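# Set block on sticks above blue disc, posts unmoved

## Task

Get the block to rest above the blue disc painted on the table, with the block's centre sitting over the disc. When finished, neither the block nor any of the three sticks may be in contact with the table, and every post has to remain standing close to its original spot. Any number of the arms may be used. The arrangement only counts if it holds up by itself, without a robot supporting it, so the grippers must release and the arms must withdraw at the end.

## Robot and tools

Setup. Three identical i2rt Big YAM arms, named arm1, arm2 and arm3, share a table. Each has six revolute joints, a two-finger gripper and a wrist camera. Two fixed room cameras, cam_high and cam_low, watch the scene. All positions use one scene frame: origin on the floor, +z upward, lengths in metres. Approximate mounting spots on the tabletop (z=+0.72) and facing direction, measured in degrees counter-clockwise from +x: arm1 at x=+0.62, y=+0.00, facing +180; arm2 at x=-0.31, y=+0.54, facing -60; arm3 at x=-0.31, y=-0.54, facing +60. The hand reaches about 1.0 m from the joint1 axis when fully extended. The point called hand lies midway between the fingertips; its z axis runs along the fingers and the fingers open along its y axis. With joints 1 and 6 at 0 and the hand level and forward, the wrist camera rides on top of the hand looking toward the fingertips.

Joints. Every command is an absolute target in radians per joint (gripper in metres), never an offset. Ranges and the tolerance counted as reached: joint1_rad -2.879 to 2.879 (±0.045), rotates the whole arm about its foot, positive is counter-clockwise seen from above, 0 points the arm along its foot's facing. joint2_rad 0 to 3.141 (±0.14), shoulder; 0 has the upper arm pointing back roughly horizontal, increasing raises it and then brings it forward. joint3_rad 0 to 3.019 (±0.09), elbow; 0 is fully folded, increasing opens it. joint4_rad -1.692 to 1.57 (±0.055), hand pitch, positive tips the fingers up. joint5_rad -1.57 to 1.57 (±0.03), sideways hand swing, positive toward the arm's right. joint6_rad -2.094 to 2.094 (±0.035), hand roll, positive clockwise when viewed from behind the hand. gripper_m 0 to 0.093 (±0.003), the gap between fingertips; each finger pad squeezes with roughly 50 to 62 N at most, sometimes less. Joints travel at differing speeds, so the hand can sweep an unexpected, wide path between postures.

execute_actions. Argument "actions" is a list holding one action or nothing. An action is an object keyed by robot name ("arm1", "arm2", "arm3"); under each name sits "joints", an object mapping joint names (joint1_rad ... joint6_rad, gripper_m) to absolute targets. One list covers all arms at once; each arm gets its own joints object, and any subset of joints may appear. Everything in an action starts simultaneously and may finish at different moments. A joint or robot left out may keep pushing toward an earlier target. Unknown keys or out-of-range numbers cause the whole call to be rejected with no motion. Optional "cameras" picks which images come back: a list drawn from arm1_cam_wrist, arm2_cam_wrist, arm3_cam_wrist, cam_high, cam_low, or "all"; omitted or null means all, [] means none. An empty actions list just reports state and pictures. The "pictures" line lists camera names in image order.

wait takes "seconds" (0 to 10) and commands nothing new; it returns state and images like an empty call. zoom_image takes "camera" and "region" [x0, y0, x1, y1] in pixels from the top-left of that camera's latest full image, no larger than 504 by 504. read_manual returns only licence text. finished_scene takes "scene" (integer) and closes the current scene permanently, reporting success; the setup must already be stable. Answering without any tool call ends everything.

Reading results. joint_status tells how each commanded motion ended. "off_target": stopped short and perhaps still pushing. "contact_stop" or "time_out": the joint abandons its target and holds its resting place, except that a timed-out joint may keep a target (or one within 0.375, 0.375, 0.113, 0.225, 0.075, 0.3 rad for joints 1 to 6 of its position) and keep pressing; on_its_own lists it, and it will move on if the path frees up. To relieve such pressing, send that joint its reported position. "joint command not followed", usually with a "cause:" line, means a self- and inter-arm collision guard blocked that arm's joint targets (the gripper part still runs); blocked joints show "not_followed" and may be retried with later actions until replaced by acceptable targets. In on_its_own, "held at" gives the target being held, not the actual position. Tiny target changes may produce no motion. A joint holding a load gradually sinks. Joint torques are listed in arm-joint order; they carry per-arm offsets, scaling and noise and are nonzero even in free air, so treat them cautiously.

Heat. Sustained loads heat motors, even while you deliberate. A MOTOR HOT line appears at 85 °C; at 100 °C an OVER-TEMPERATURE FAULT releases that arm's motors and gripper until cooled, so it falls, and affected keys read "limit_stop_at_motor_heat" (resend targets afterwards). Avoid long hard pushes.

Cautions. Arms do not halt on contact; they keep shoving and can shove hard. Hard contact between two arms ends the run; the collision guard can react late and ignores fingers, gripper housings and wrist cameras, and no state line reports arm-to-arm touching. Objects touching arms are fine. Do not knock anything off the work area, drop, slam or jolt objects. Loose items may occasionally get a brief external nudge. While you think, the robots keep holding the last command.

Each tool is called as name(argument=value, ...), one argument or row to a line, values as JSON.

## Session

execute_actions(
  actions=[],
)

Scene clock: 0.00 s.
Joint torques (N m, as the arm reports them, + toward a larger angle): no reading
arm1.joint_positions: joint1_rad=+0.245 joint2_rad=+0.611 joint3_rad=+1.474 joint4_rad=-1.201 joint5_rad=+0.024 joint6_rad=+0.475 gripper_m=+0.095
arm1.joint_status: not commanded
arm1.hand: x=+0.4015 y=-0.0467 z=+1.3828 quat_wxyz=(+0.194, +0.806, -0.105, -0.550) (m; scene frame)
arm2.joint_positions: joint1_rad=-0.314 joint2_rad=+0.478 joint3_rad=+1.433 joint4_rad=-1.221 joint5_rad=-0.038 joint6_rad=-0.185 gripper_m=+0.095
arm2.joint_status: not commanded
arm2.hand: x=-0.2724 y=+0.3620 z=+1.3666 quat_wxyz=(-0.439, -0.440, -0.664, +0.415) (m; scene frame)
arm3.joint_positions: joint1_rad=+0.003 joint2_rad=+0.506 joint3_rad=+1.447 joint4_rad=-1.207 joint5_rad=-0.081 joint6_rad=-0.354 gripper_m=+0.095
arm3.joint_status: not commanded
arm3.hand: x=-0.2196 y=-0.3750 z=+1.3751 quat_wxyz=(-0.561, +0.521, -0.599, -0.234) (m; scene frame)
pictures: arm1_cam_wrist, arm2_cam_wrist, arm3_cam_wrist, cam_high, cam_low
Images, in order (width x height): arm1_cam_wrist 504x504, arm2_cam_wrist 504x504, arm3_cam_wrist 504x504, cam_high 896x504, cam_low 896x504.

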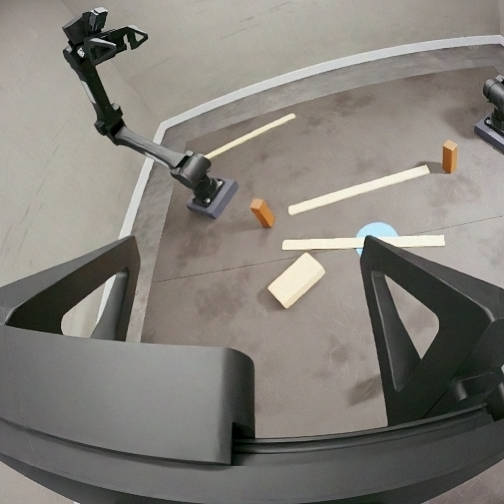

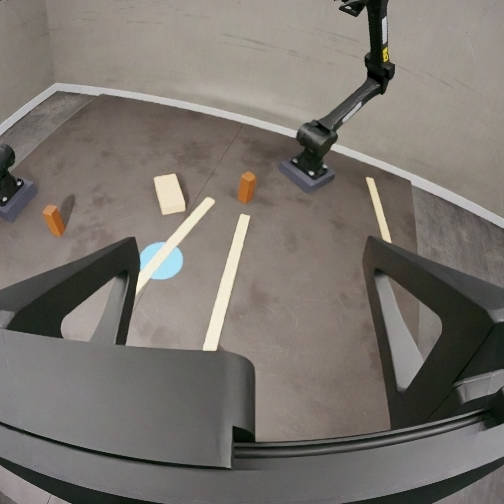

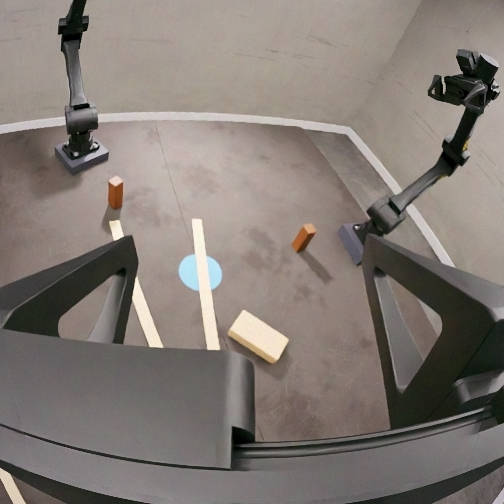

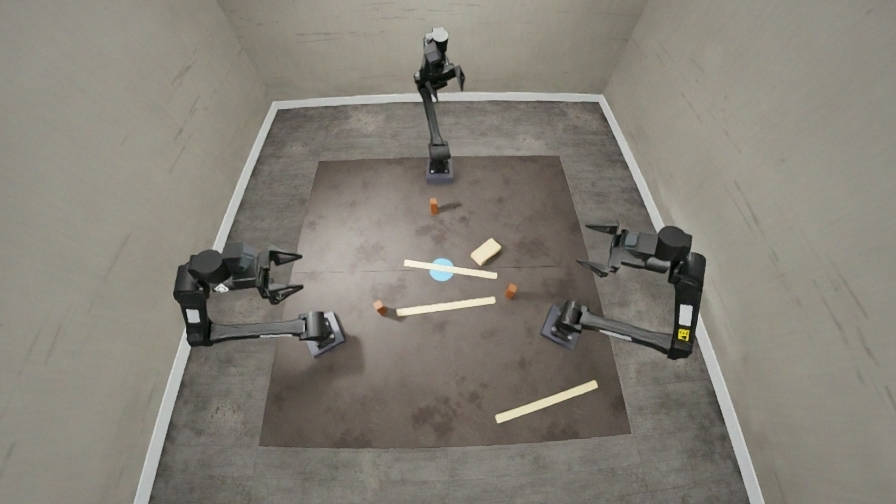

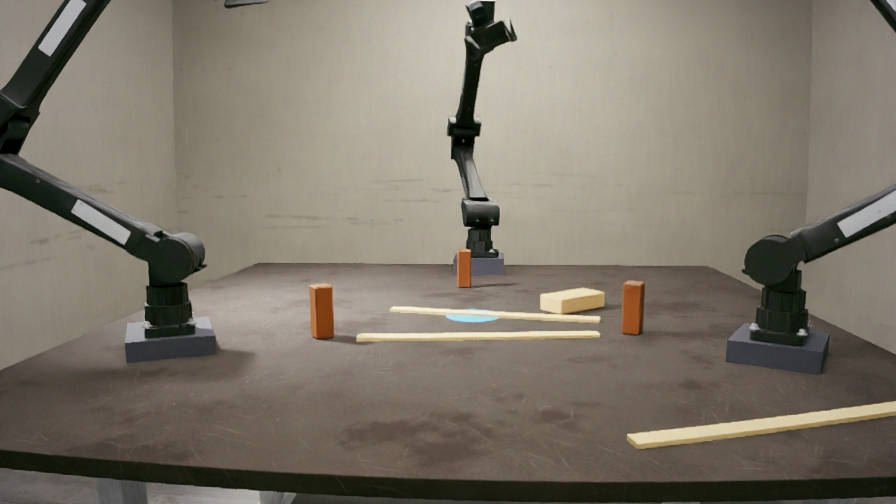

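zoom_image(
  camera="cam_low",
  region=[290, 240, 670, 350],
)

zoom_image(
  camera="cam_high",
  region=[350, 180, 620, 440],
)

Region (290, 240, 670, 350) of cam_low's 896x504 image, scaled by 1.326, with more detail than that image has; it fills the top 146 rows of this view, and the rest is white.

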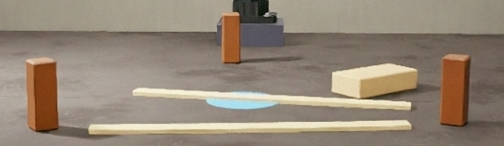

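Region (350, 180, 620, 440) of cam_high's 896x504 image, scaled by 1.867, with more detail than that image has; it fills the top 485 rows of this view, and the rest is white.

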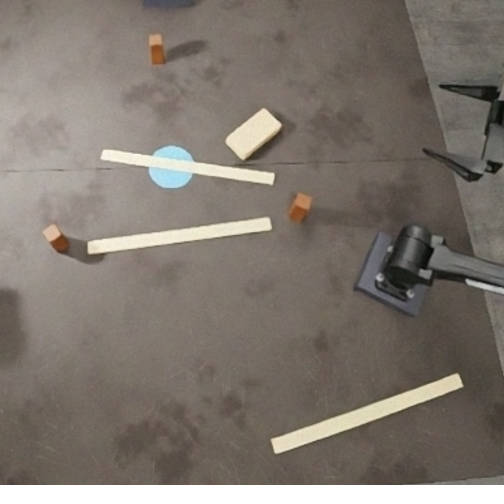

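zoom_image(
  camera="cam_high",
  region=[380, 160, 540, 320],
)

Region (380, 160, 540, 320) of cam_high's 896x504 image, scaled by 3.150, with more detail than that image has.

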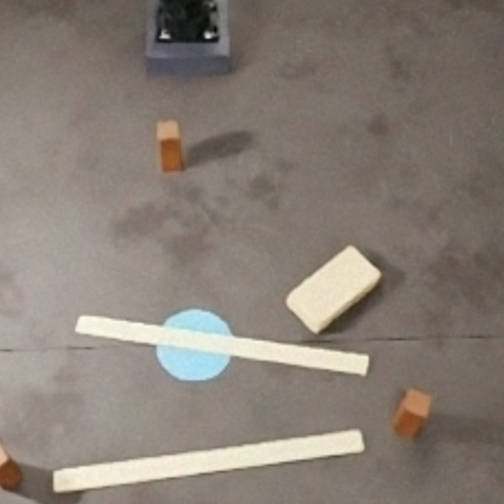

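zoom_image(
  camera="cam_high",
  region=[480, 300, 640, 440],
)

zoom_image(
  camera="cam_high",
  region=[300, 270, 460, 370],
)

Region (480, 300, 640, 440) of cam_high's 896x504 image, scaled by 3.150, with more detail than that image has; it fills the top 441 rows of this view, and the rest is white.

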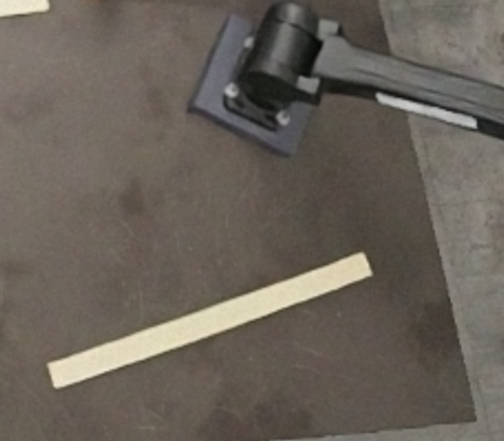

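Region (300, 270, 460, 370) of cam_high's 896x504 image, scaled by 3.150, with more detail than that image has; it fills the top 315 rows of this view, and the rest is white.

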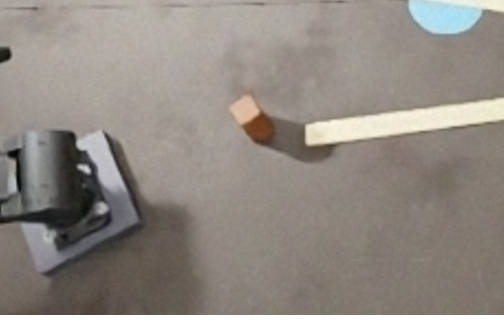

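execute_actions(
  actions=[
    {"arm1":{"joints":{"joint1_rad":-0.029,"joint2_rad":2.055,"joint3_rad":1.69,"joint4_rad":-1.14,"joint5_rad":0.0,"joint6_rad":-1.415,"gripper_m":0.08}},"arm2":{"joints":{"joint1_rad":-0.281,"joint2_rad":1.78,"joint3_rad":1.27,"joint4_rad":-1.025,"joint5_rad":0.0,"joint6_rad":0.13,"gripper_m":0.08}},"arm3":{"joints":{"joint1_rad":1.976,"joint2_rad":1.325,"joint3_rad":0.695,"joint4_rad":-0.912,"joint5_rad":0.0,"joint6_rad":1.16,"gripper_m":0.08}}},
  ],
)

Scene clock: 122.30 s.
Joint torques (N m, as the arm reports them, + toward a larger angle): arm1=[ -0.76 -20.84   8.98   0.88  -0.1    0.01] | arm2=[  0.74 -17.03   8.45   0.81   0.12   0.11] | arm3=[-1.63 -7.3   5.61 -0.01  0.19  0.06]
arm1.joint_positions: joint1_rad=-0.019 joint2_rad=+2.049 joint3_rad=+1.674 joint4_rad=-1.145 joint5_rad=+0.001 joint6_rad=-1.406 gripper_m=+0.080
arm1.joint_status: all done
arm1.hand: x=-0.0036 y=+0.0200 z=+0.8259 quat_wxyz=(-0.020, +0.772, +0.634, -0.025) (m; scene frame)
arm2.joint_positions: joint1_rad=-0.287 joint2_rad=+1.785 joint3_rad=+1.259 joint4_rad=-1.040 joint5_rad=-0.004 joint6_rad=+0.116 gripper_m=+0.080
arm2.joint_status: all done
arm2.hand: x=-0.2027 y=+0.0480 z=+0.8009 quat_wxyz=(-0.001, -0.671, -0.742, -0.003) (m; scene frame)
arm3.joint_positions: joint1_rad=+1.969 joint2_rad=+1.324 joint3_rad=+0.702 joint4_rad=-0.908 joint5_rad=+0.000 joint6_rad=+1.144 gripper_m=+0.080
arm3.joint_status: all done
arm3.hand: x=-0.6216 y=-0.4891 z=+0.8066 quat_wxyz=(+0.010, +0.797, -0.603, -0.023) (m; scene frame)
pictures: arm1_cam_wrist, arm2_cam_wrist, arm3_cam_wrist, cam_high, cam_low
Images, in order (width x height): arm1_cam_wrist 504x504, arm2_cam_wrist 504x504, arm3_cam_wrist 504x504, cam_high 896x504, cam_low 896x504.

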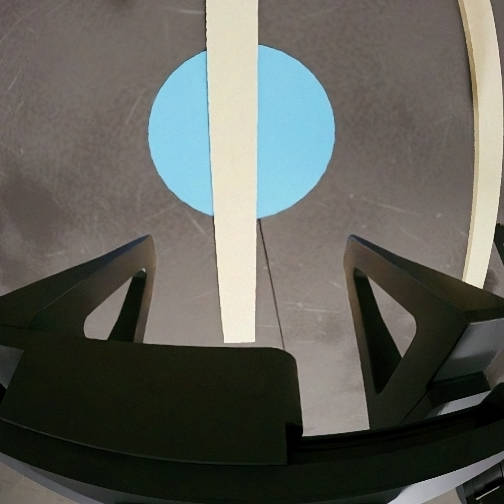

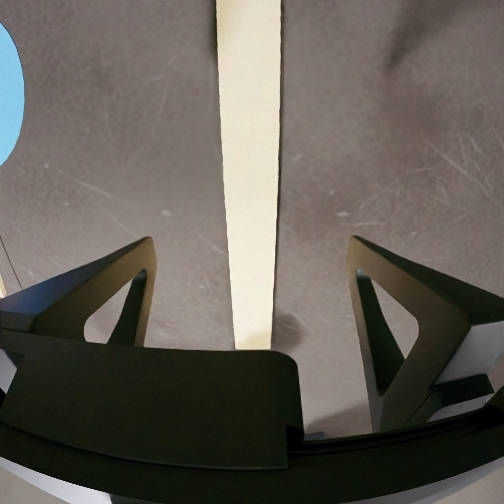

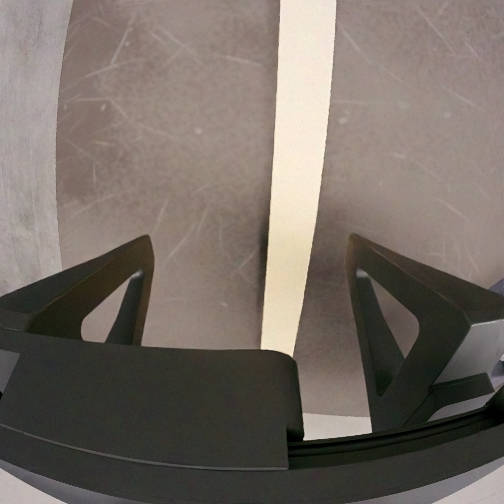

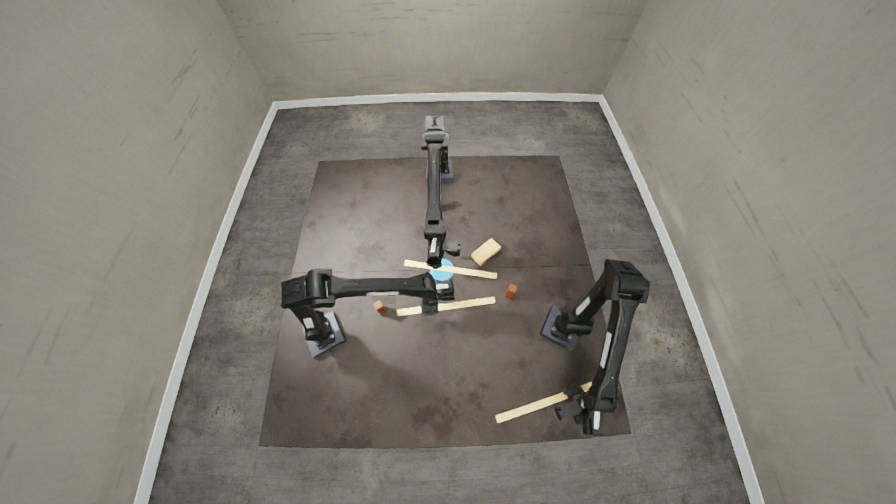

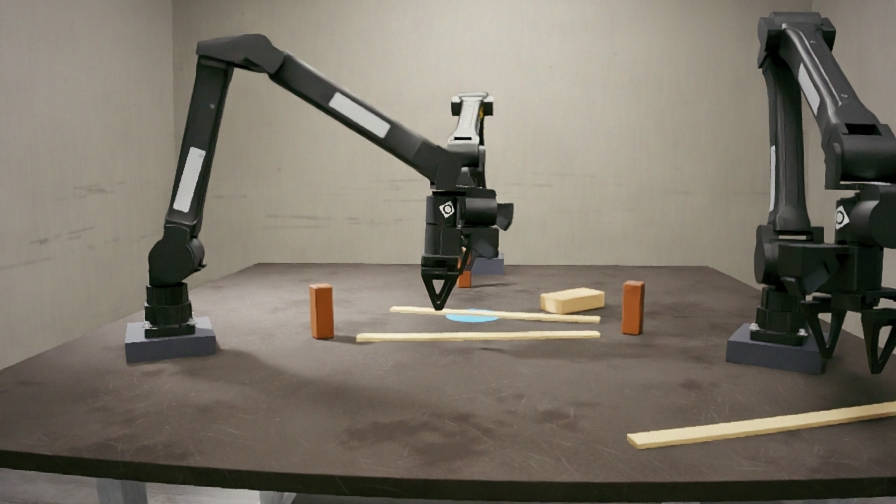

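execute_actions(
  actions=[
    {"arm1":{"joints":{"joint1_rad":-0.035,"joint2_rad":2.14,"joint3_rad":1.612,"joint4_rad":-1.01}},"arm2":{"joints":{"joint2_rad":1.858,"joint3_rad":1.22,"joint4_rad":-0.90}},"arm3":{"joints":{"joint1_rad":1.927,"joint2_rad":1.445,"joint3_rad":0.60,"joint4_rad":-0.705,"joint6_rad":1.135}}},
  ],
)

Scene clock: 148.90 s.
Joint torques (N m, as the arm reports them, + toward a larger angle): arm1=[ -1.23 -22.04   7.41   1.25  -0.09   0.  ] | arm2=[  0.84 -17.59   7.35   1.     0.1    0.1 ] | arm3=[-3.12 -8.44  5.35  0.6   0.19 -0.18]
arm1.joint_positions: joint1_rad=-0.020 joint2_rad=+2.144 joint3_rad=+1.607 joint4_rad=-1.025 joint5_rad=+0.001 joint6_rad=-1.407 gripper_m=+0.080
arm1.joint_status: all done
arm1.hand: x=+0.0052 y=+0.0199 z=+0.7463 quat_wxyz=(-0.006, +0.773, +0.635, -0.009) (m; scene frame)
arm2.joint_positions: joint1_rad=-0.287 joint2_rad=+1.861 joint3_rad=+1.214 joint4_rad=-0.920 joint5_rad=-0.004 joint6_rad=+0.116 gripper_m=+0.080
arm2.joint_status: all done
arm2.hand: x=-0.2024 y=+0.0475 z=+0.7502 quat_wxyz=(-0.001, -0.671, -0.742, -0.004) (m; scene frame)
arm3.joint_positions: joint1_rad=+1.938 joint2_rad=+1.454 joint3_rad=+0.595 joint4_rad=-0.715 joint5_rad=+0.000 joint6_rad=+1.144 gripper_m=+0.080
arm3.joint_status: all done
arm3.hand: x=-0.5992 y=-0.4828 z=+0.7398 quat_wxyz=(+0.000, +0.788, -0.616, -0.004) (m; scene frame)
pictures: arm1_cam_wrist, arm2_cam_wrist, arm3_cam_wrist, cam_high, cam_low
Images, in order (width x height): arm1_cam_wrist 504x504, arm2_cam_wrist 504x504, arm3_cam_wrist 504x504, cam_high 896x504, cam_low 896x504.

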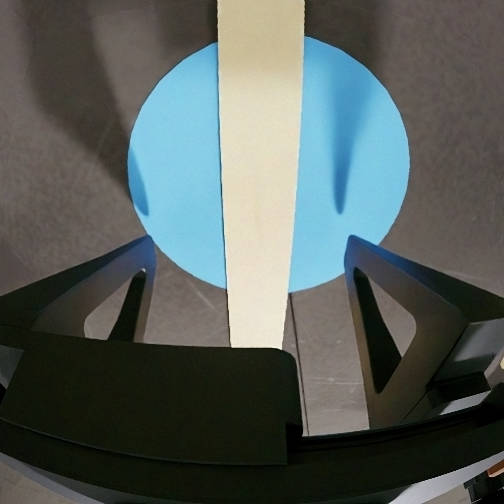

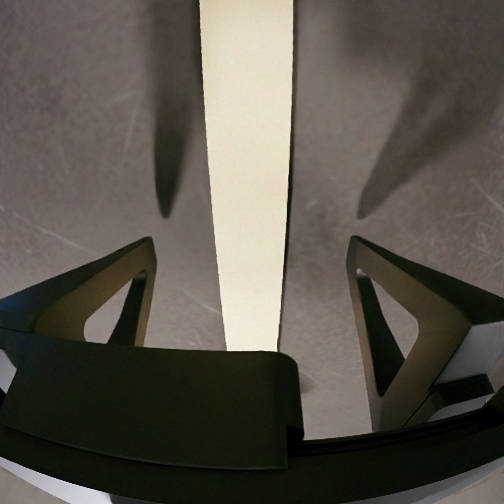

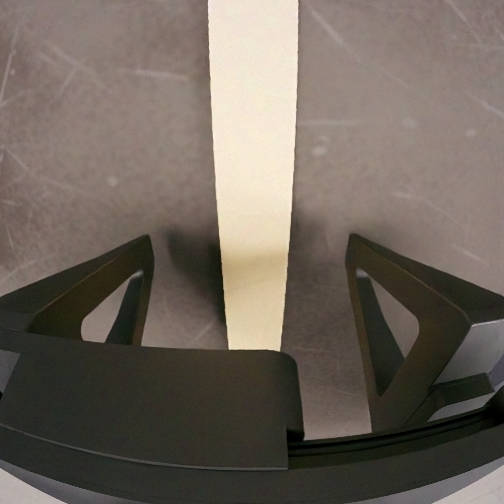

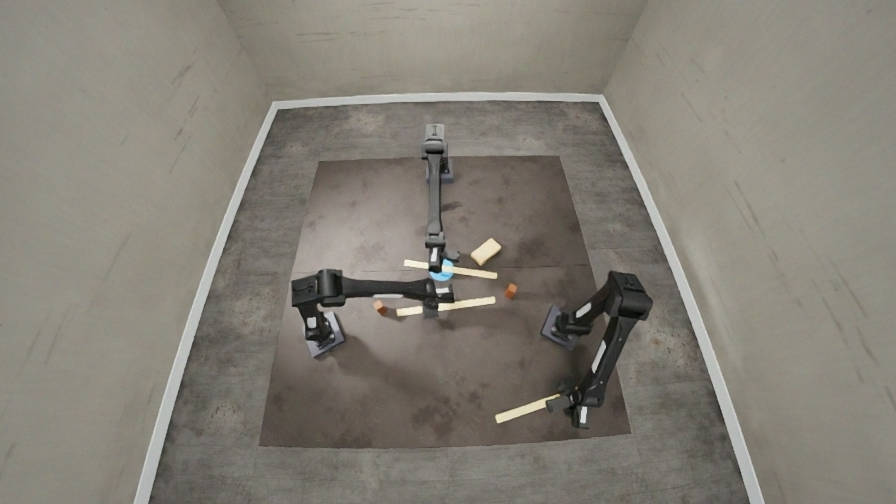

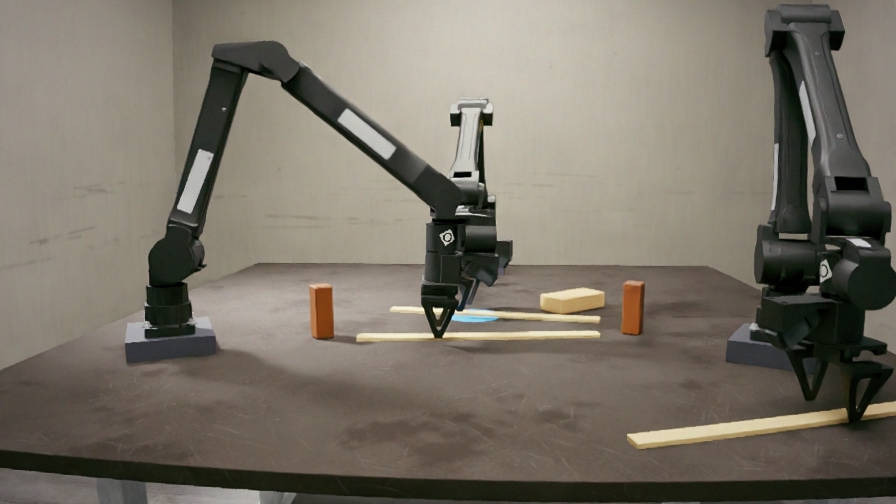

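execute_actions(
  actions=[
    {"arm1":{"joints":{"joint2_rad":2.168,"gripper_m":0.058}},"arm2":{"joints":{"joint2_rad":1.888,"gripper_m":0.058}},"arm3":{"joints":{"joint2_rad":1.485,"gripper_m":0.058}}},
  ],
  cameras=["cam_low","arm1_cam_wrist","arm2_cam_wrist","arm3_cam_wrist"],
)

Scene clock: 162.90 s.
Joint torques (N m, as the arm reports them, + toward a larger angle): arm1=[ -1.13 -19.57   7.39   1.19  -0.09   0.01] | arm2=[  0.75 -16.96   7.35   0.99   0.11   0.1 ] | arm3=[-2.82 -7.49  5.07  0.51  0.19 -0.17]
arm1.joint_positions: joint1_rad=-0.020 joint2_rad=+2.144 joint3_rad=+1.607 joint4_rad=-1.025 joint5_rad=+0.001 joint6_rad=-1.407 gripper_m=+0.058
arm1.joint_status: all done
arm1.hand: x=+0.0052 y=+0.0199 z=+0.7463 quat_wxyz=(-0.006, +0.773, +0.635, -0.009) (m; scene frame)
arm2.joint_positions: joint1_rad=-0.287 joint2_rad=+1.873 joint3_rad=+1.214 joint4_rad=-0.920 joint5_rad=-0.004 joint6_rad=+0.116 gripper_m=+0.058
arm2.joint_status: all done
arm2.hand: x=-0.2028 y=+0.0492 z=+0.7443 quat_wxyz=(+0.004, -0.671, -0.742, -0.007) (m; scene frame)
arm3.joint_positions: joint1_rad=+1.938 joint2_rad=+1.478 joint3_rad=+0.595 joint4_rad=-0.714 joint5_rad=+0.000 joint6_rad=+1.144 gripper_m=+0.058
arm3.joint_status: all done
arm3.hand: x=-0.5957 y=-0.4834 z=+0.7332 quat_wxyz=(-0.006, +0.788, -0.616, +0.006) (m; scene frame)
pictures: arm1_cam_wrist, arm2_cam_wrist, arm3_cam_wrist, cam_low
Images, in order (width x height): arm1_cam_wrist 504x504, arm2_cam_wrist 504x504, arm3_cam_wrist 504x504, cam_low 896x504.

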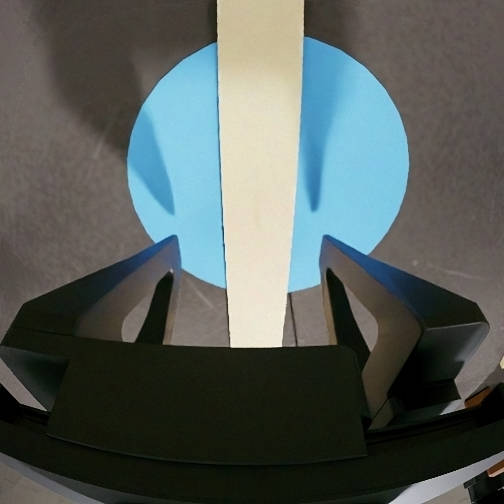

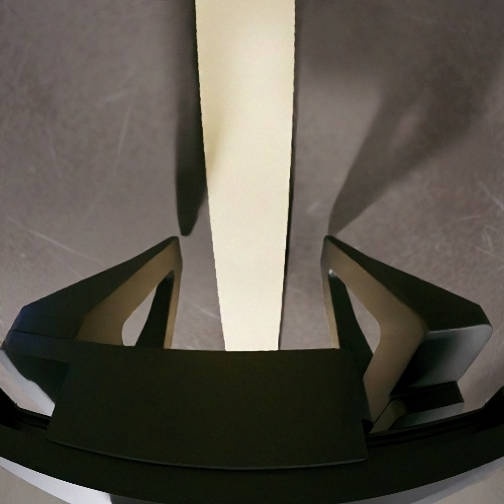

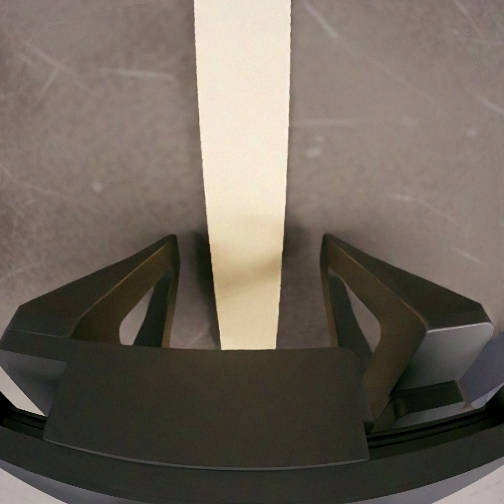

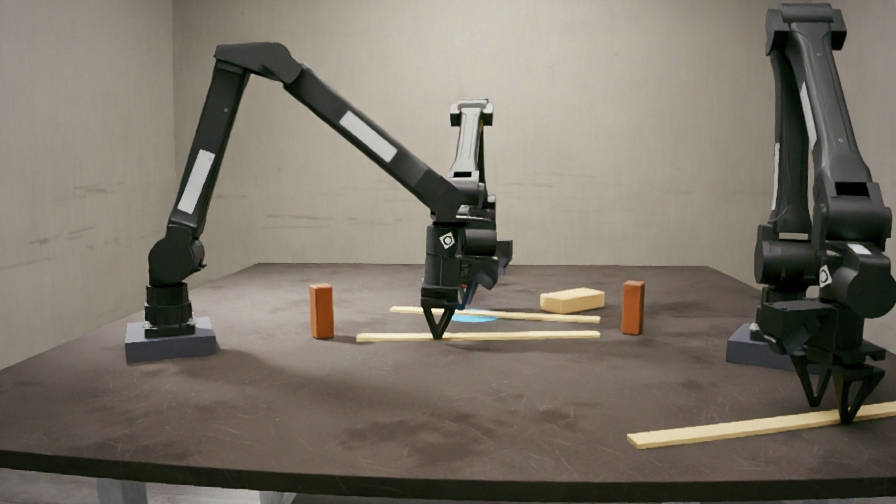

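execute_actions(
  actions=[
    {"arm1":{"joints":{"joint2_rad":2.185}},"arm2":{"joints":{"joint2_rad":1.902}},"arm3":{"joints":{"joint2_rad":1.500}}},
  ],
  cameras=["cam_low","arm1_cam_wrist","arm2_cam_wrist"],
)

Scene clock: 170.07 s.
Joint torques (N m, as the arm reports them, + toward a larger angle): arm1=[ -1.24 -19.95   7.24   1.16  -0.09   0.01] | arm2=[  0.49 -17.16   7.1    0.92   0.09   0.09] | arm3=[-3.22 -7.33  5.    0.45  0.19 -0.18]
arm1.joint_positions: joint1_rad=-0.020 joint2_rad=+2.164 joint3_rad=+1.607 joint4_rad=-1.025 joint5_rad=+0.001 joint6_rad=-1.407 gripper_m=+0.058
arm1.joint_status: all done
arm1.hand: x=+0.0084 y=+0.0197 z=+0.7341 quat_wxyz=(+0.001, +0.773, +0.635, -0.001) (m; scene frame)
arm2.joint_positions: joint1_rad=-0.287 joint2_rad=+1.886 joint3_rad=+1.214 joint4_rad=-0.919 joint5_rad=-0.003 joint6_rad=+0.116 gripper_m=+0.058
arm2.joint_status: all done
arm2.hand: x=-0.2032 y=+0.0508 z=+0.7382 quat_wxyz=(+0.009, -0.671, -0.741, -0.011) (m; scene frame)
arm3.joint_positions: joint1_rad=+1.938 joint2_rad=+1.491 joint3_rad=+0.595 joint4_rad=-0.714 joint5_rad=+0.000 joint6_rad=+1.144 gripper_m=+0.058
arm3.joint_status: all done
arm3.hand: x=-0.5937 y=-0.4838 z=+0.7297 quat_wxyz=(-0.009, +0.788, -0.616, +0.012) (m; scene frame)
pictures: arm1_cam_wrist, arm2_cam_wrist, cam_low
Images, in order (width x height): arm1_cam_wrist 504x504, arm2_cam_wrist 504x504, cam_low 896x504.

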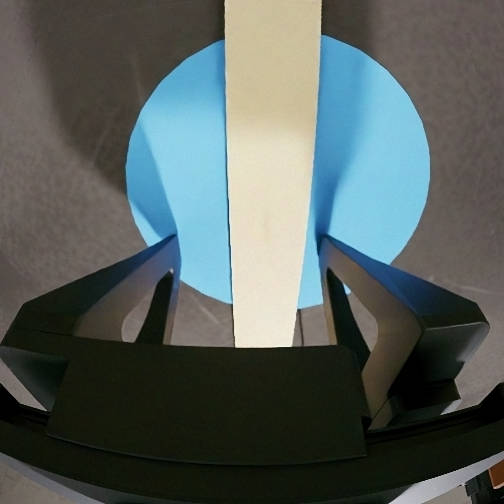

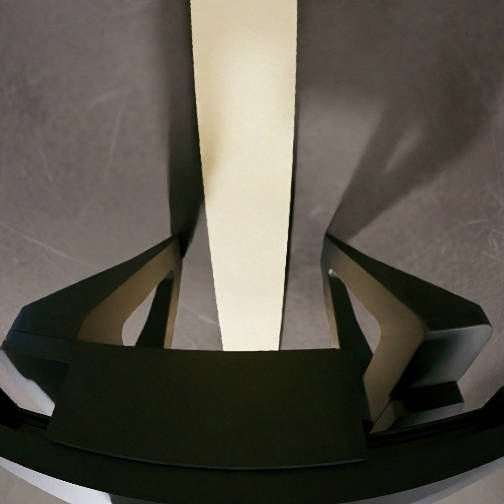

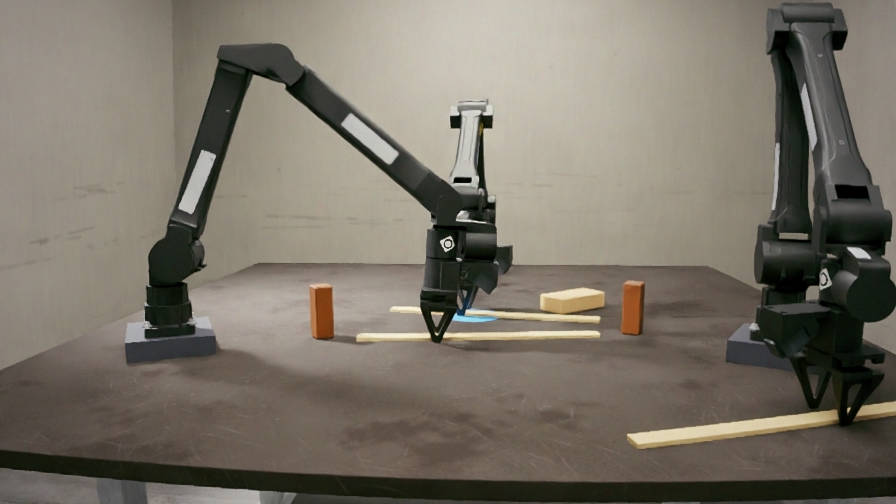

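execute_actions(
  actions=[
    {"arm1":{"joints":{"gripper_m":0.010}},"arm2":{"joints":{"gripper_m":0.010}},"arm3":{"joints":{"gripper_m":0.010}}},
  ],
  cameras=["arm1_cam_wrist","arm2_cam_wrist","arm3_cam_wrist"],
)

Scene clock: 173.07 s.
Joint torques (N m, as the arm reports them, + toward a larger angle): arm1=[ -1.12 -19.83   7.25   1.11  -0.09   0.01] | arm2=[  0.79 -16.68   7.21   0.88   0.02   0.09] | arm3=[-3.06 -7.43  4.97  0.38  0.2  -0.17]
arm1.joint_positions: joint1_rad=-0.020 joint2_rad=+2.164 joint3_rad=+1.607 joint4_rad=-1.024 joint5_rad=+0.001 joint6_rad=-1.408 gripper_m=+0.027
arm1.joint_status: gripper_m off_target (ended at +0.027, target +0.010)
arm1.hand: x=+0.0083 y=+0.0197 z=+0.7341 quat_wxyz=(+0.001, +0.772, +0.635, -0.002) (m; scene frame)
arm2.joint_positions: joint1_rad=-0.287 joint2_rad=+1.886 joint3_rad=+1.214 joint4_rad=-0.918 joint5_rad=-0.002 joint6_rad=+0.117 gripper_m=+0.028
arm2.joint_status: gripper_m off_target (ended at +0.028, target +0.010)
arm2.hand: x=-0.2034 y=+0.0506 z=+0.7382 quat_wxyz=(+0.009, -0.671, -0.741, -0.010) (m; scene frame)
arm3.joint_positions: joint1_rad=+1.938 joint2_rad=+1.491 joint3_rad=+0.595 joint4_rad=-0.713 joint5_rad=+0.000 joint6_rad=+1.143 gripper_m=+0.027
arm3.joint_status: gripper_m off_target (ended at +0.027, target +0.010)
arm3.hand: x=-0.5941 y=-0.4838 z=+0.7297 quat_wxyz=(-0.008, +0.788, -0.616, +0.012) (m; scene frame)
pictures: arm1_cam_wrist, arm2_cam_wrist, arm3_cam_wrist
Images, in order (width x height): arm1_cam_wrist 504x504, arm2_cam_wrist 504x504, arm3_cam_wrist 504x504.

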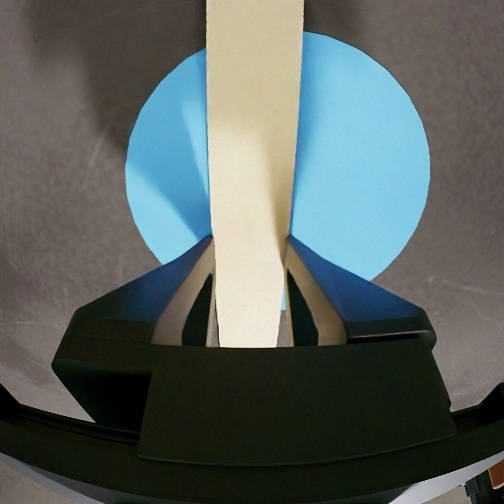

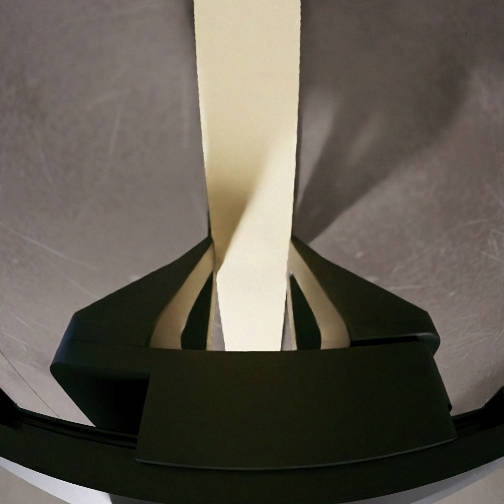

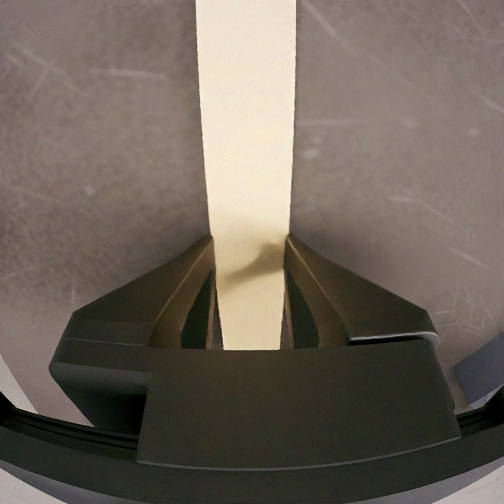

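execute_actions(
  actions=[
    {"arm1":{"joints":{"joint2_rad":1.80}},"arm2":{"joints":{"joint2_rad":1.62}},"arm3":{"joints":{"joint2_rad":1.20}}},
  ],
  cameras=["cam_low","cam_high"],
)

Scene clock: 277.73 s.
Joint torques (N m, as the arm reports them, + toward a larger angle): arm1=[ -1.05 -18.39   9.83   1.82  -0.09   0.05] | arm2=[  0.66 -15.66   9.61   1.35   0.02   0.07] | arm3=[-3.19 -5.44  6.88  1.    0.19 -0.2 ]
arm1.joint_positions: joint1_rad=-0.020 joint2_rad=+1.793 joint3_rad=+1.597 joint4_rad=-1.024 joint5_rad=+0.001 joint6_rad=-1.409 gripper_m=+0.027
arm1.joint_status: all done
arm1.hand: x=-0.0082 y=+0.0212 z=+0.9550 quat_wxyz=(-0.118, +0.760, +0.625, -0.137) (m; scene frame)
arm2.joint_positions: joint1_rad=-0.287 joint2_rad=+1.620 joint3_rad=+1.204 joint4_rad=-0.918 joint5_rad=-0.002 joint6_rad=+0.117 gripper_m=+0.028
arm2.joint_status: all done
arm2.hand: x=-0.1999 y=+0.0327 z=+0.8644 quat_wxyz=(-0.095, -0.667, -0.736, +0.065) (m; scene frame)
arm3.joint_positions: joint1_rad=+1.938 joint2_rad=+1.193 joint3_rad=+0.595 joint4_rad=-0.713 joint5_rad=+0.000 joint6_rad=+1.143 gripper_m=+0.027
arm3.joint_status: all done
arm3.hand: x=-0.6283 y=-0.4778 z=+0.8155 quat_wxyz=(+0.060, +0.781, -0.610, -0.120) (m; scene frame)
pictures: cam_high, cam_low
Images, in order (width x height): cam_high 896x504, cam_low 896x504.

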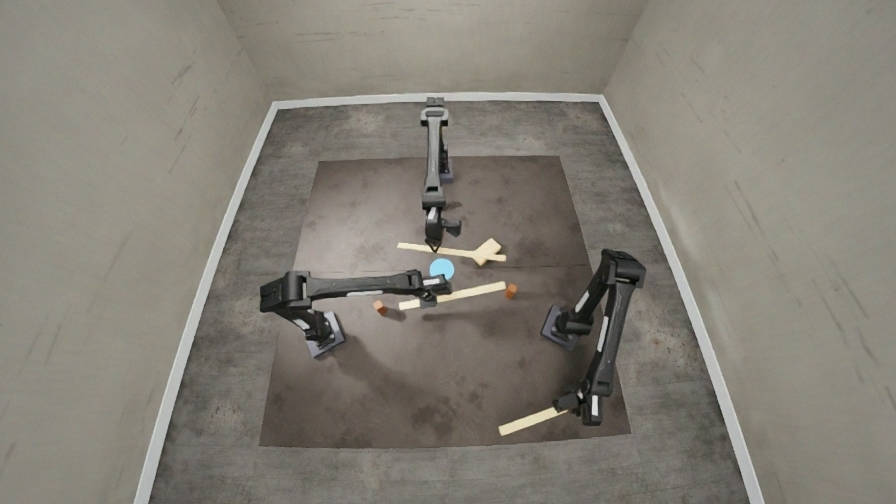

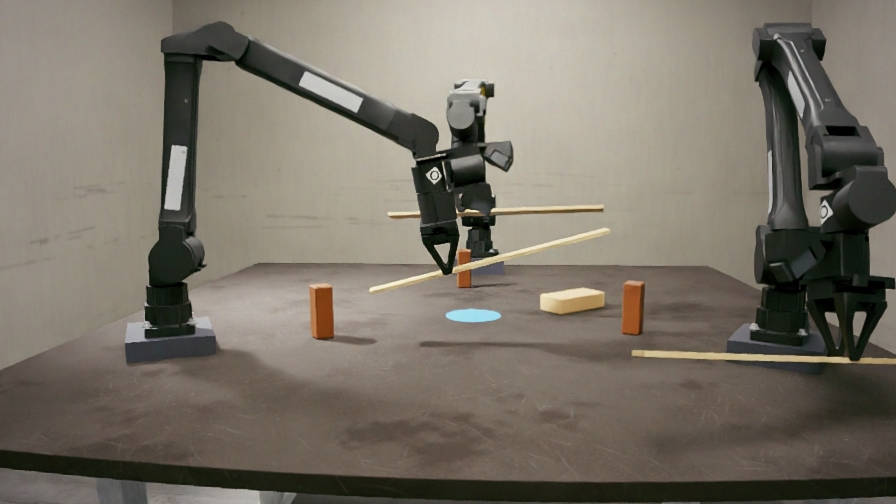

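zoom_image(
  camera="cam_low",
  region=[360, 190, 620, 310],
)

zoom_image(
  camera="cam_high",
  region=[380, 210, 540, 330],
)

Region (360, 190, 620, 310) of cam_low's 896x504 image, scaled by 1.938, with more detail than that image has; it fills the top 233 rows of this view, and the rest is white.

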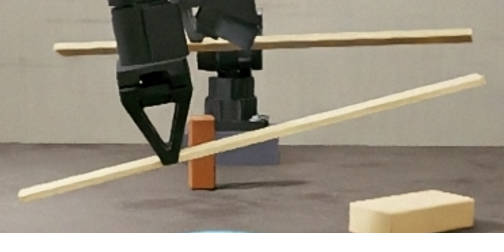

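Region (380, 210, 540, 330) of cam_high's 896x504 image, scaled by 3.150, with more detail than that image has; it fills the top 378 rows of this view, and the rest is white.

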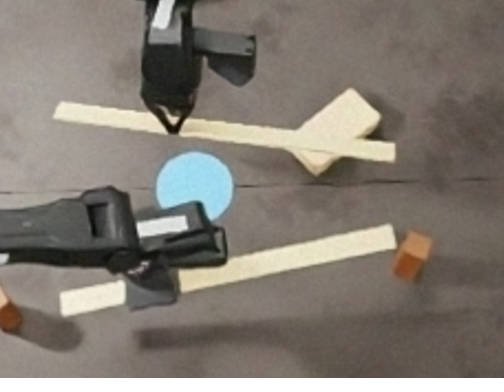

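execute_actions(
  actions=[
    {"arm1":{"joints":{"joint1_rad":-0.074,"joint2_rad":1.318,"joint3_rad":1.10,"joint4_rad":-1.20}},"arm2":{"joints":{"joint2_rad":1.42,"joint3_rad":1.105,"joint4_rad":-1.105}},"arm3":{"joints":{"joint1_rad":1.40,"joint2_rad":1.15,"joint3_rad":0.85,"joint4_rad":-1.11}}},
  ],
  cameras=["cam_low","cam_high"],
)

Scene clock: 317.70 s.
Joint torques (N m, as the arm reports them, + toward a larger angle): arm1=[-0.14 -8.86  8.21  0.62 -0.09  0.05] | arm2=[  0.78 -11.7    9.74  -0.13   0.02   0.07] | arm3=[-2.68 -6.76  9.42  0.13  0.19 -0.19]
arm1.joint_positions: joint1_rad=-0.074 joint2_rad=+1.307 joint3_rad=+1.100 joint4_rad=-1.191 joint5_rad=+0.001 joint6_rad=-1.409 gripper_m=+0.027
arm1.joint_status: all done
arm1.hand: x=+0.2190 y=+0.0357 z=+0.9659 quat_wxyz=(-0.061, +0.785, +0.612, -0.069) (m; scene frame)
arm2.joint_positions: joint1_rad=-0.287 joint2_rad=+1.412 joint3_rad=+1.090 joint4_rad=-1.087 joint5_rad=-0.002 joint6_rad=+0.117 gripper_m=+0.028
arm2.joint_status: all done
arm2.hand: x=-0.2181 y=+0.1150 z=+0.9042 quat_wxyz=(-0.064, -0.669, -0.739, +0.043) (m; scene frame)
arm3.joint_positions: joint1_rad=+1.407 joint2_rad=+1.152 joint3_rad=+0.820 joint4_rad=-1.103 joint5_rad=+0.000 joint6_rad=+1.143 gripper_m=+0.027
arm3.joint_status: all done
arm3.hand: x=-0.5533 y=-0.3252 z=+0.8967 quat_wxyz=(+0.016, +0.597, -0.799, -0.071) (m; scene frame)
pictures: cam_high, cam_low
Images, in order (width x height): cam_high 896x504, cam_low 896x504.

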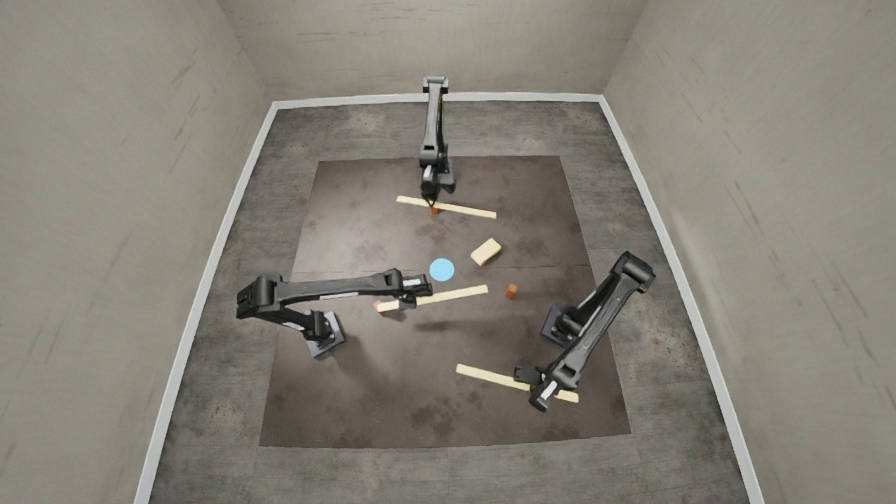

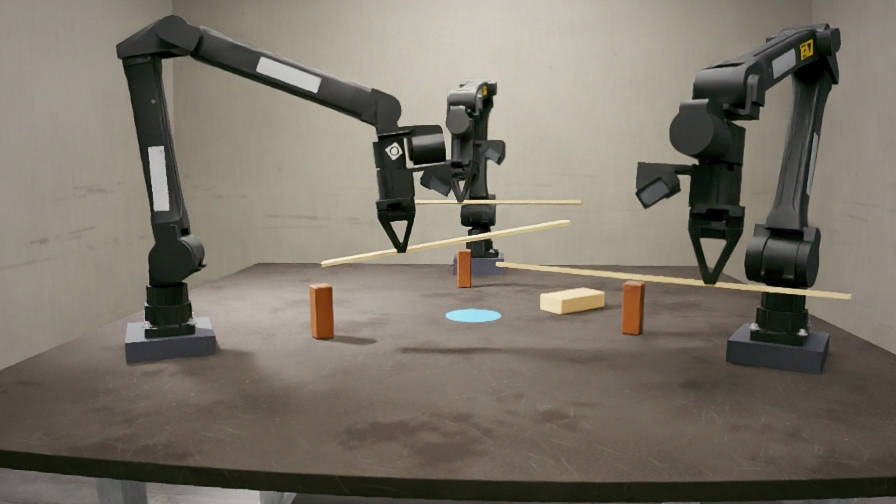

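execute_actions(
  actions=[
    {"arm1":{"joints":{"joint6_rad":-0.072}},"arm2":{"joints":{"joint1_rad":-0.067,"joint2_rad":1.10,"joint3_rad":0.82,"joint4_rad":-1.145,"joint6_rad":-0.110}},"arm3":{"joints":{"joint1_rad":1.10,"joint2_rad":0.99,"joint3_rad":0.91,"joint4_rad":-1.32,"joint6_rad":0.90}}},
  ],
  cameras=["cam_low","cam_high"],
)

Scene clock: 352.50 s.
Joint torques (N m, as the arm reports them, + toward a larger angle): arm1=[-0.18 -8.54  8.34  0.65 -0.02  0.16] | arm2=[-0.58 -6.99  9.03  0.11 -0.06 -0.21] | arm3=[-2.86 -3.86 10.81  0.14  0.2  -0.27]
arm1.joint_positions: joint1_rad=-0.074 joint2_rad=+1.307 joint3_rad=+1.100 joint4_rad=-1.191 joint5_rad=+0.001 joint6_rad=-0.080 gripper_m=+0.027
arm1.joint_status: all done
arm1.hand: x=+0.2190 y=+0.0357 z=+0.9659 quat_wxyz=(-0.006, +0.996, -0.002, -0.092) (m; scene frame)
arm2.joint_positions: joint1_rad=-0.060 joint2_rad=+1.093 joint3_rad=+0.816 joint4_rad=-1.133 joint5_rad=-0.001 joint6_rad=-0.096 gripper_m=+0.028
arm2.joint_status: all done
arm2.hand: x=-0.1758 y=+0.2512 z=+0.9048 quat_wxyz=(-0.065, -0.492, -0.867, +0.042) (m; scene frame)
arm3.joint_positions: joint1_rad=+1.107 joint2_rad=+0.986 joint3_rad=+0.865 joint4_rad=-1.313 joint5_rad=+0.000 joint6_rad=+0.917 gripper_m=+0.027
arm3.joint_status: all done
arm3.hand: x=-0.4570 y=-0.2983 z=+0.9543 quat_wxyz=(-0.001, +0.568, -0.820, -0.073) (m; scene frame)
pictures: cam_high, cam_low
Images, in order (width x height): cam_high 896x504, cam_low 896x504.

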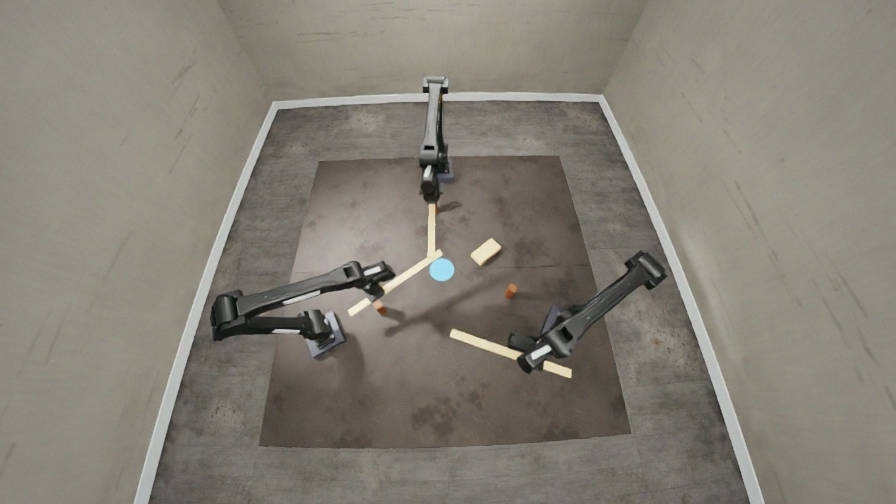

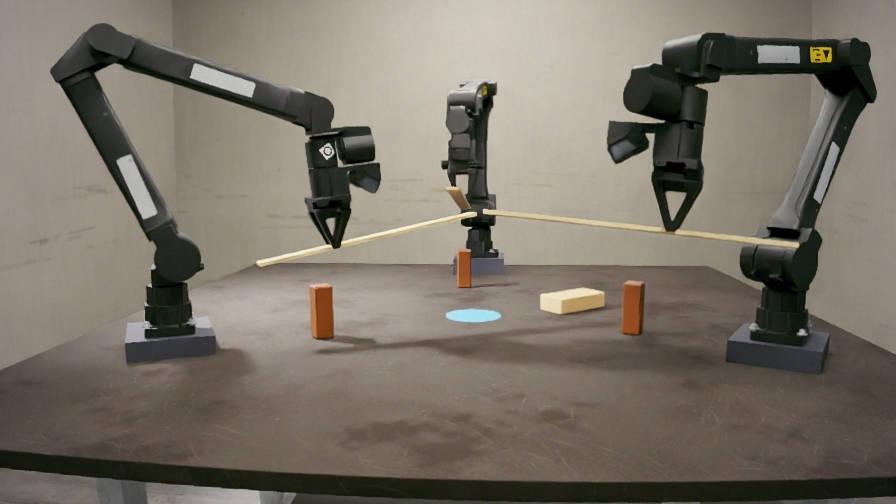

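execute_actions(
  actions=[
    {"arm1":{"joints":{"joint4_rad":-0.99}},"arm2":{"joints":{"joint2_rad":1.085,"joint3_rad":0.695,"joint4_rad":-0.922}},"arm3":{"joints":{"joint1_rad":0.60,"joint6_rad":0.50}}},
  ],
  cameras=["cam_low","cam_high"],
)

Scene clock: 379.83 s.
Joint torques (N m, as the arm reports them, + toward a larger angle): arm1=[-0.18 -9.01  8.63  2.23 -0.01  0.17] | arm2=[-0.41 -7.51  9.52  1.58 -0.06 -0.18] | arm3=[-2.56 -4.24 10.89  0.13  0.15 -0.28]
arm1.joint_positions: joint1_rad=-0.074 joint2_rad=+1.307 joint3_rad=+1.100 joint4_rad=-1.013 joint5_rad=+0.001 joint6_rad=-0.080 gripper_m=+0.027
arm1.joint_status: all done
arm1.hand: x=+0.1770 y=+0.0393 z=+0.9777 quat_wxyz=(-0.013, +0.984, -0.003, -0.180) (m; scene frame)
arm2.joint_positions: joint1_rad=-0.060 joint2_rad=+1.089 joint3_rad=+0.680 joint4_rad=-0.947 joint5_rad=-0.001 joint6_rad=-0.096 gripper_m=+0.028
arm2.joint_status: all done
arm2.hand: x=-0.1780 y=+0.2564 z=+0.8593 quat_wxyz=(-0.086, -0.491, -0.865, +0.058) (m; scene frame)
arm3.joint_positions: joint1_rad=+0.609 joint2_rad=+0.986 joint3_rad=+0.865 joint4_rad=-1.313 joint5_rad=+0.000 joint6_rad=+0.517 gripper_m=+0.027
arm3.joint_status: all done
arm3.hand: x=-0.3245 y=-0.2564 z=+0.9534 quat_wxyz=(-0.030, +0.527, -0.847, -0.065) (m; scene frame)
pictures: cam_high, cam_low
Images, in order (width x height): cam_high 896x504, cam_low 896x504.

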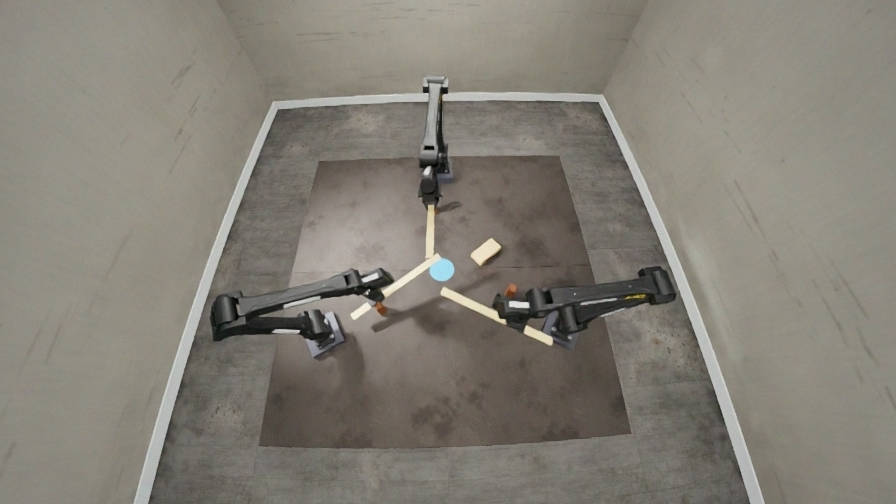

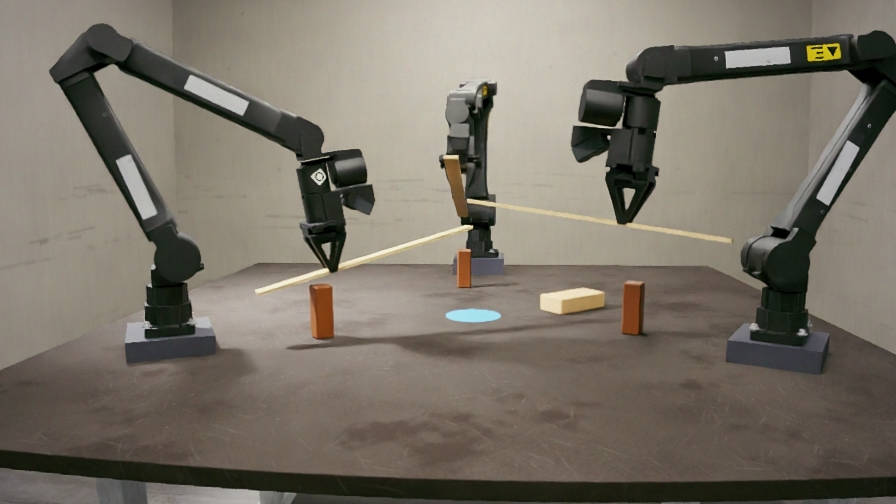

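zoom_image(
  camera="cam_low",
  region=[250, 215, 490, 345],
)

Region (250, 215, 490, 345) of cam_low's 896x504 image, scaled by 2.100, with more detail than that image has; it fills the top 273 rows of this view, and the rest is white.

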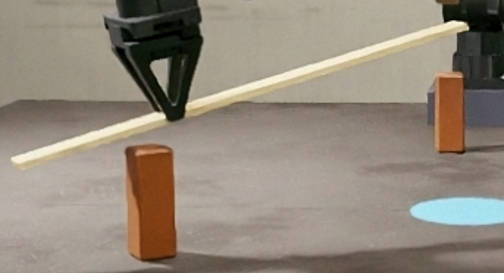

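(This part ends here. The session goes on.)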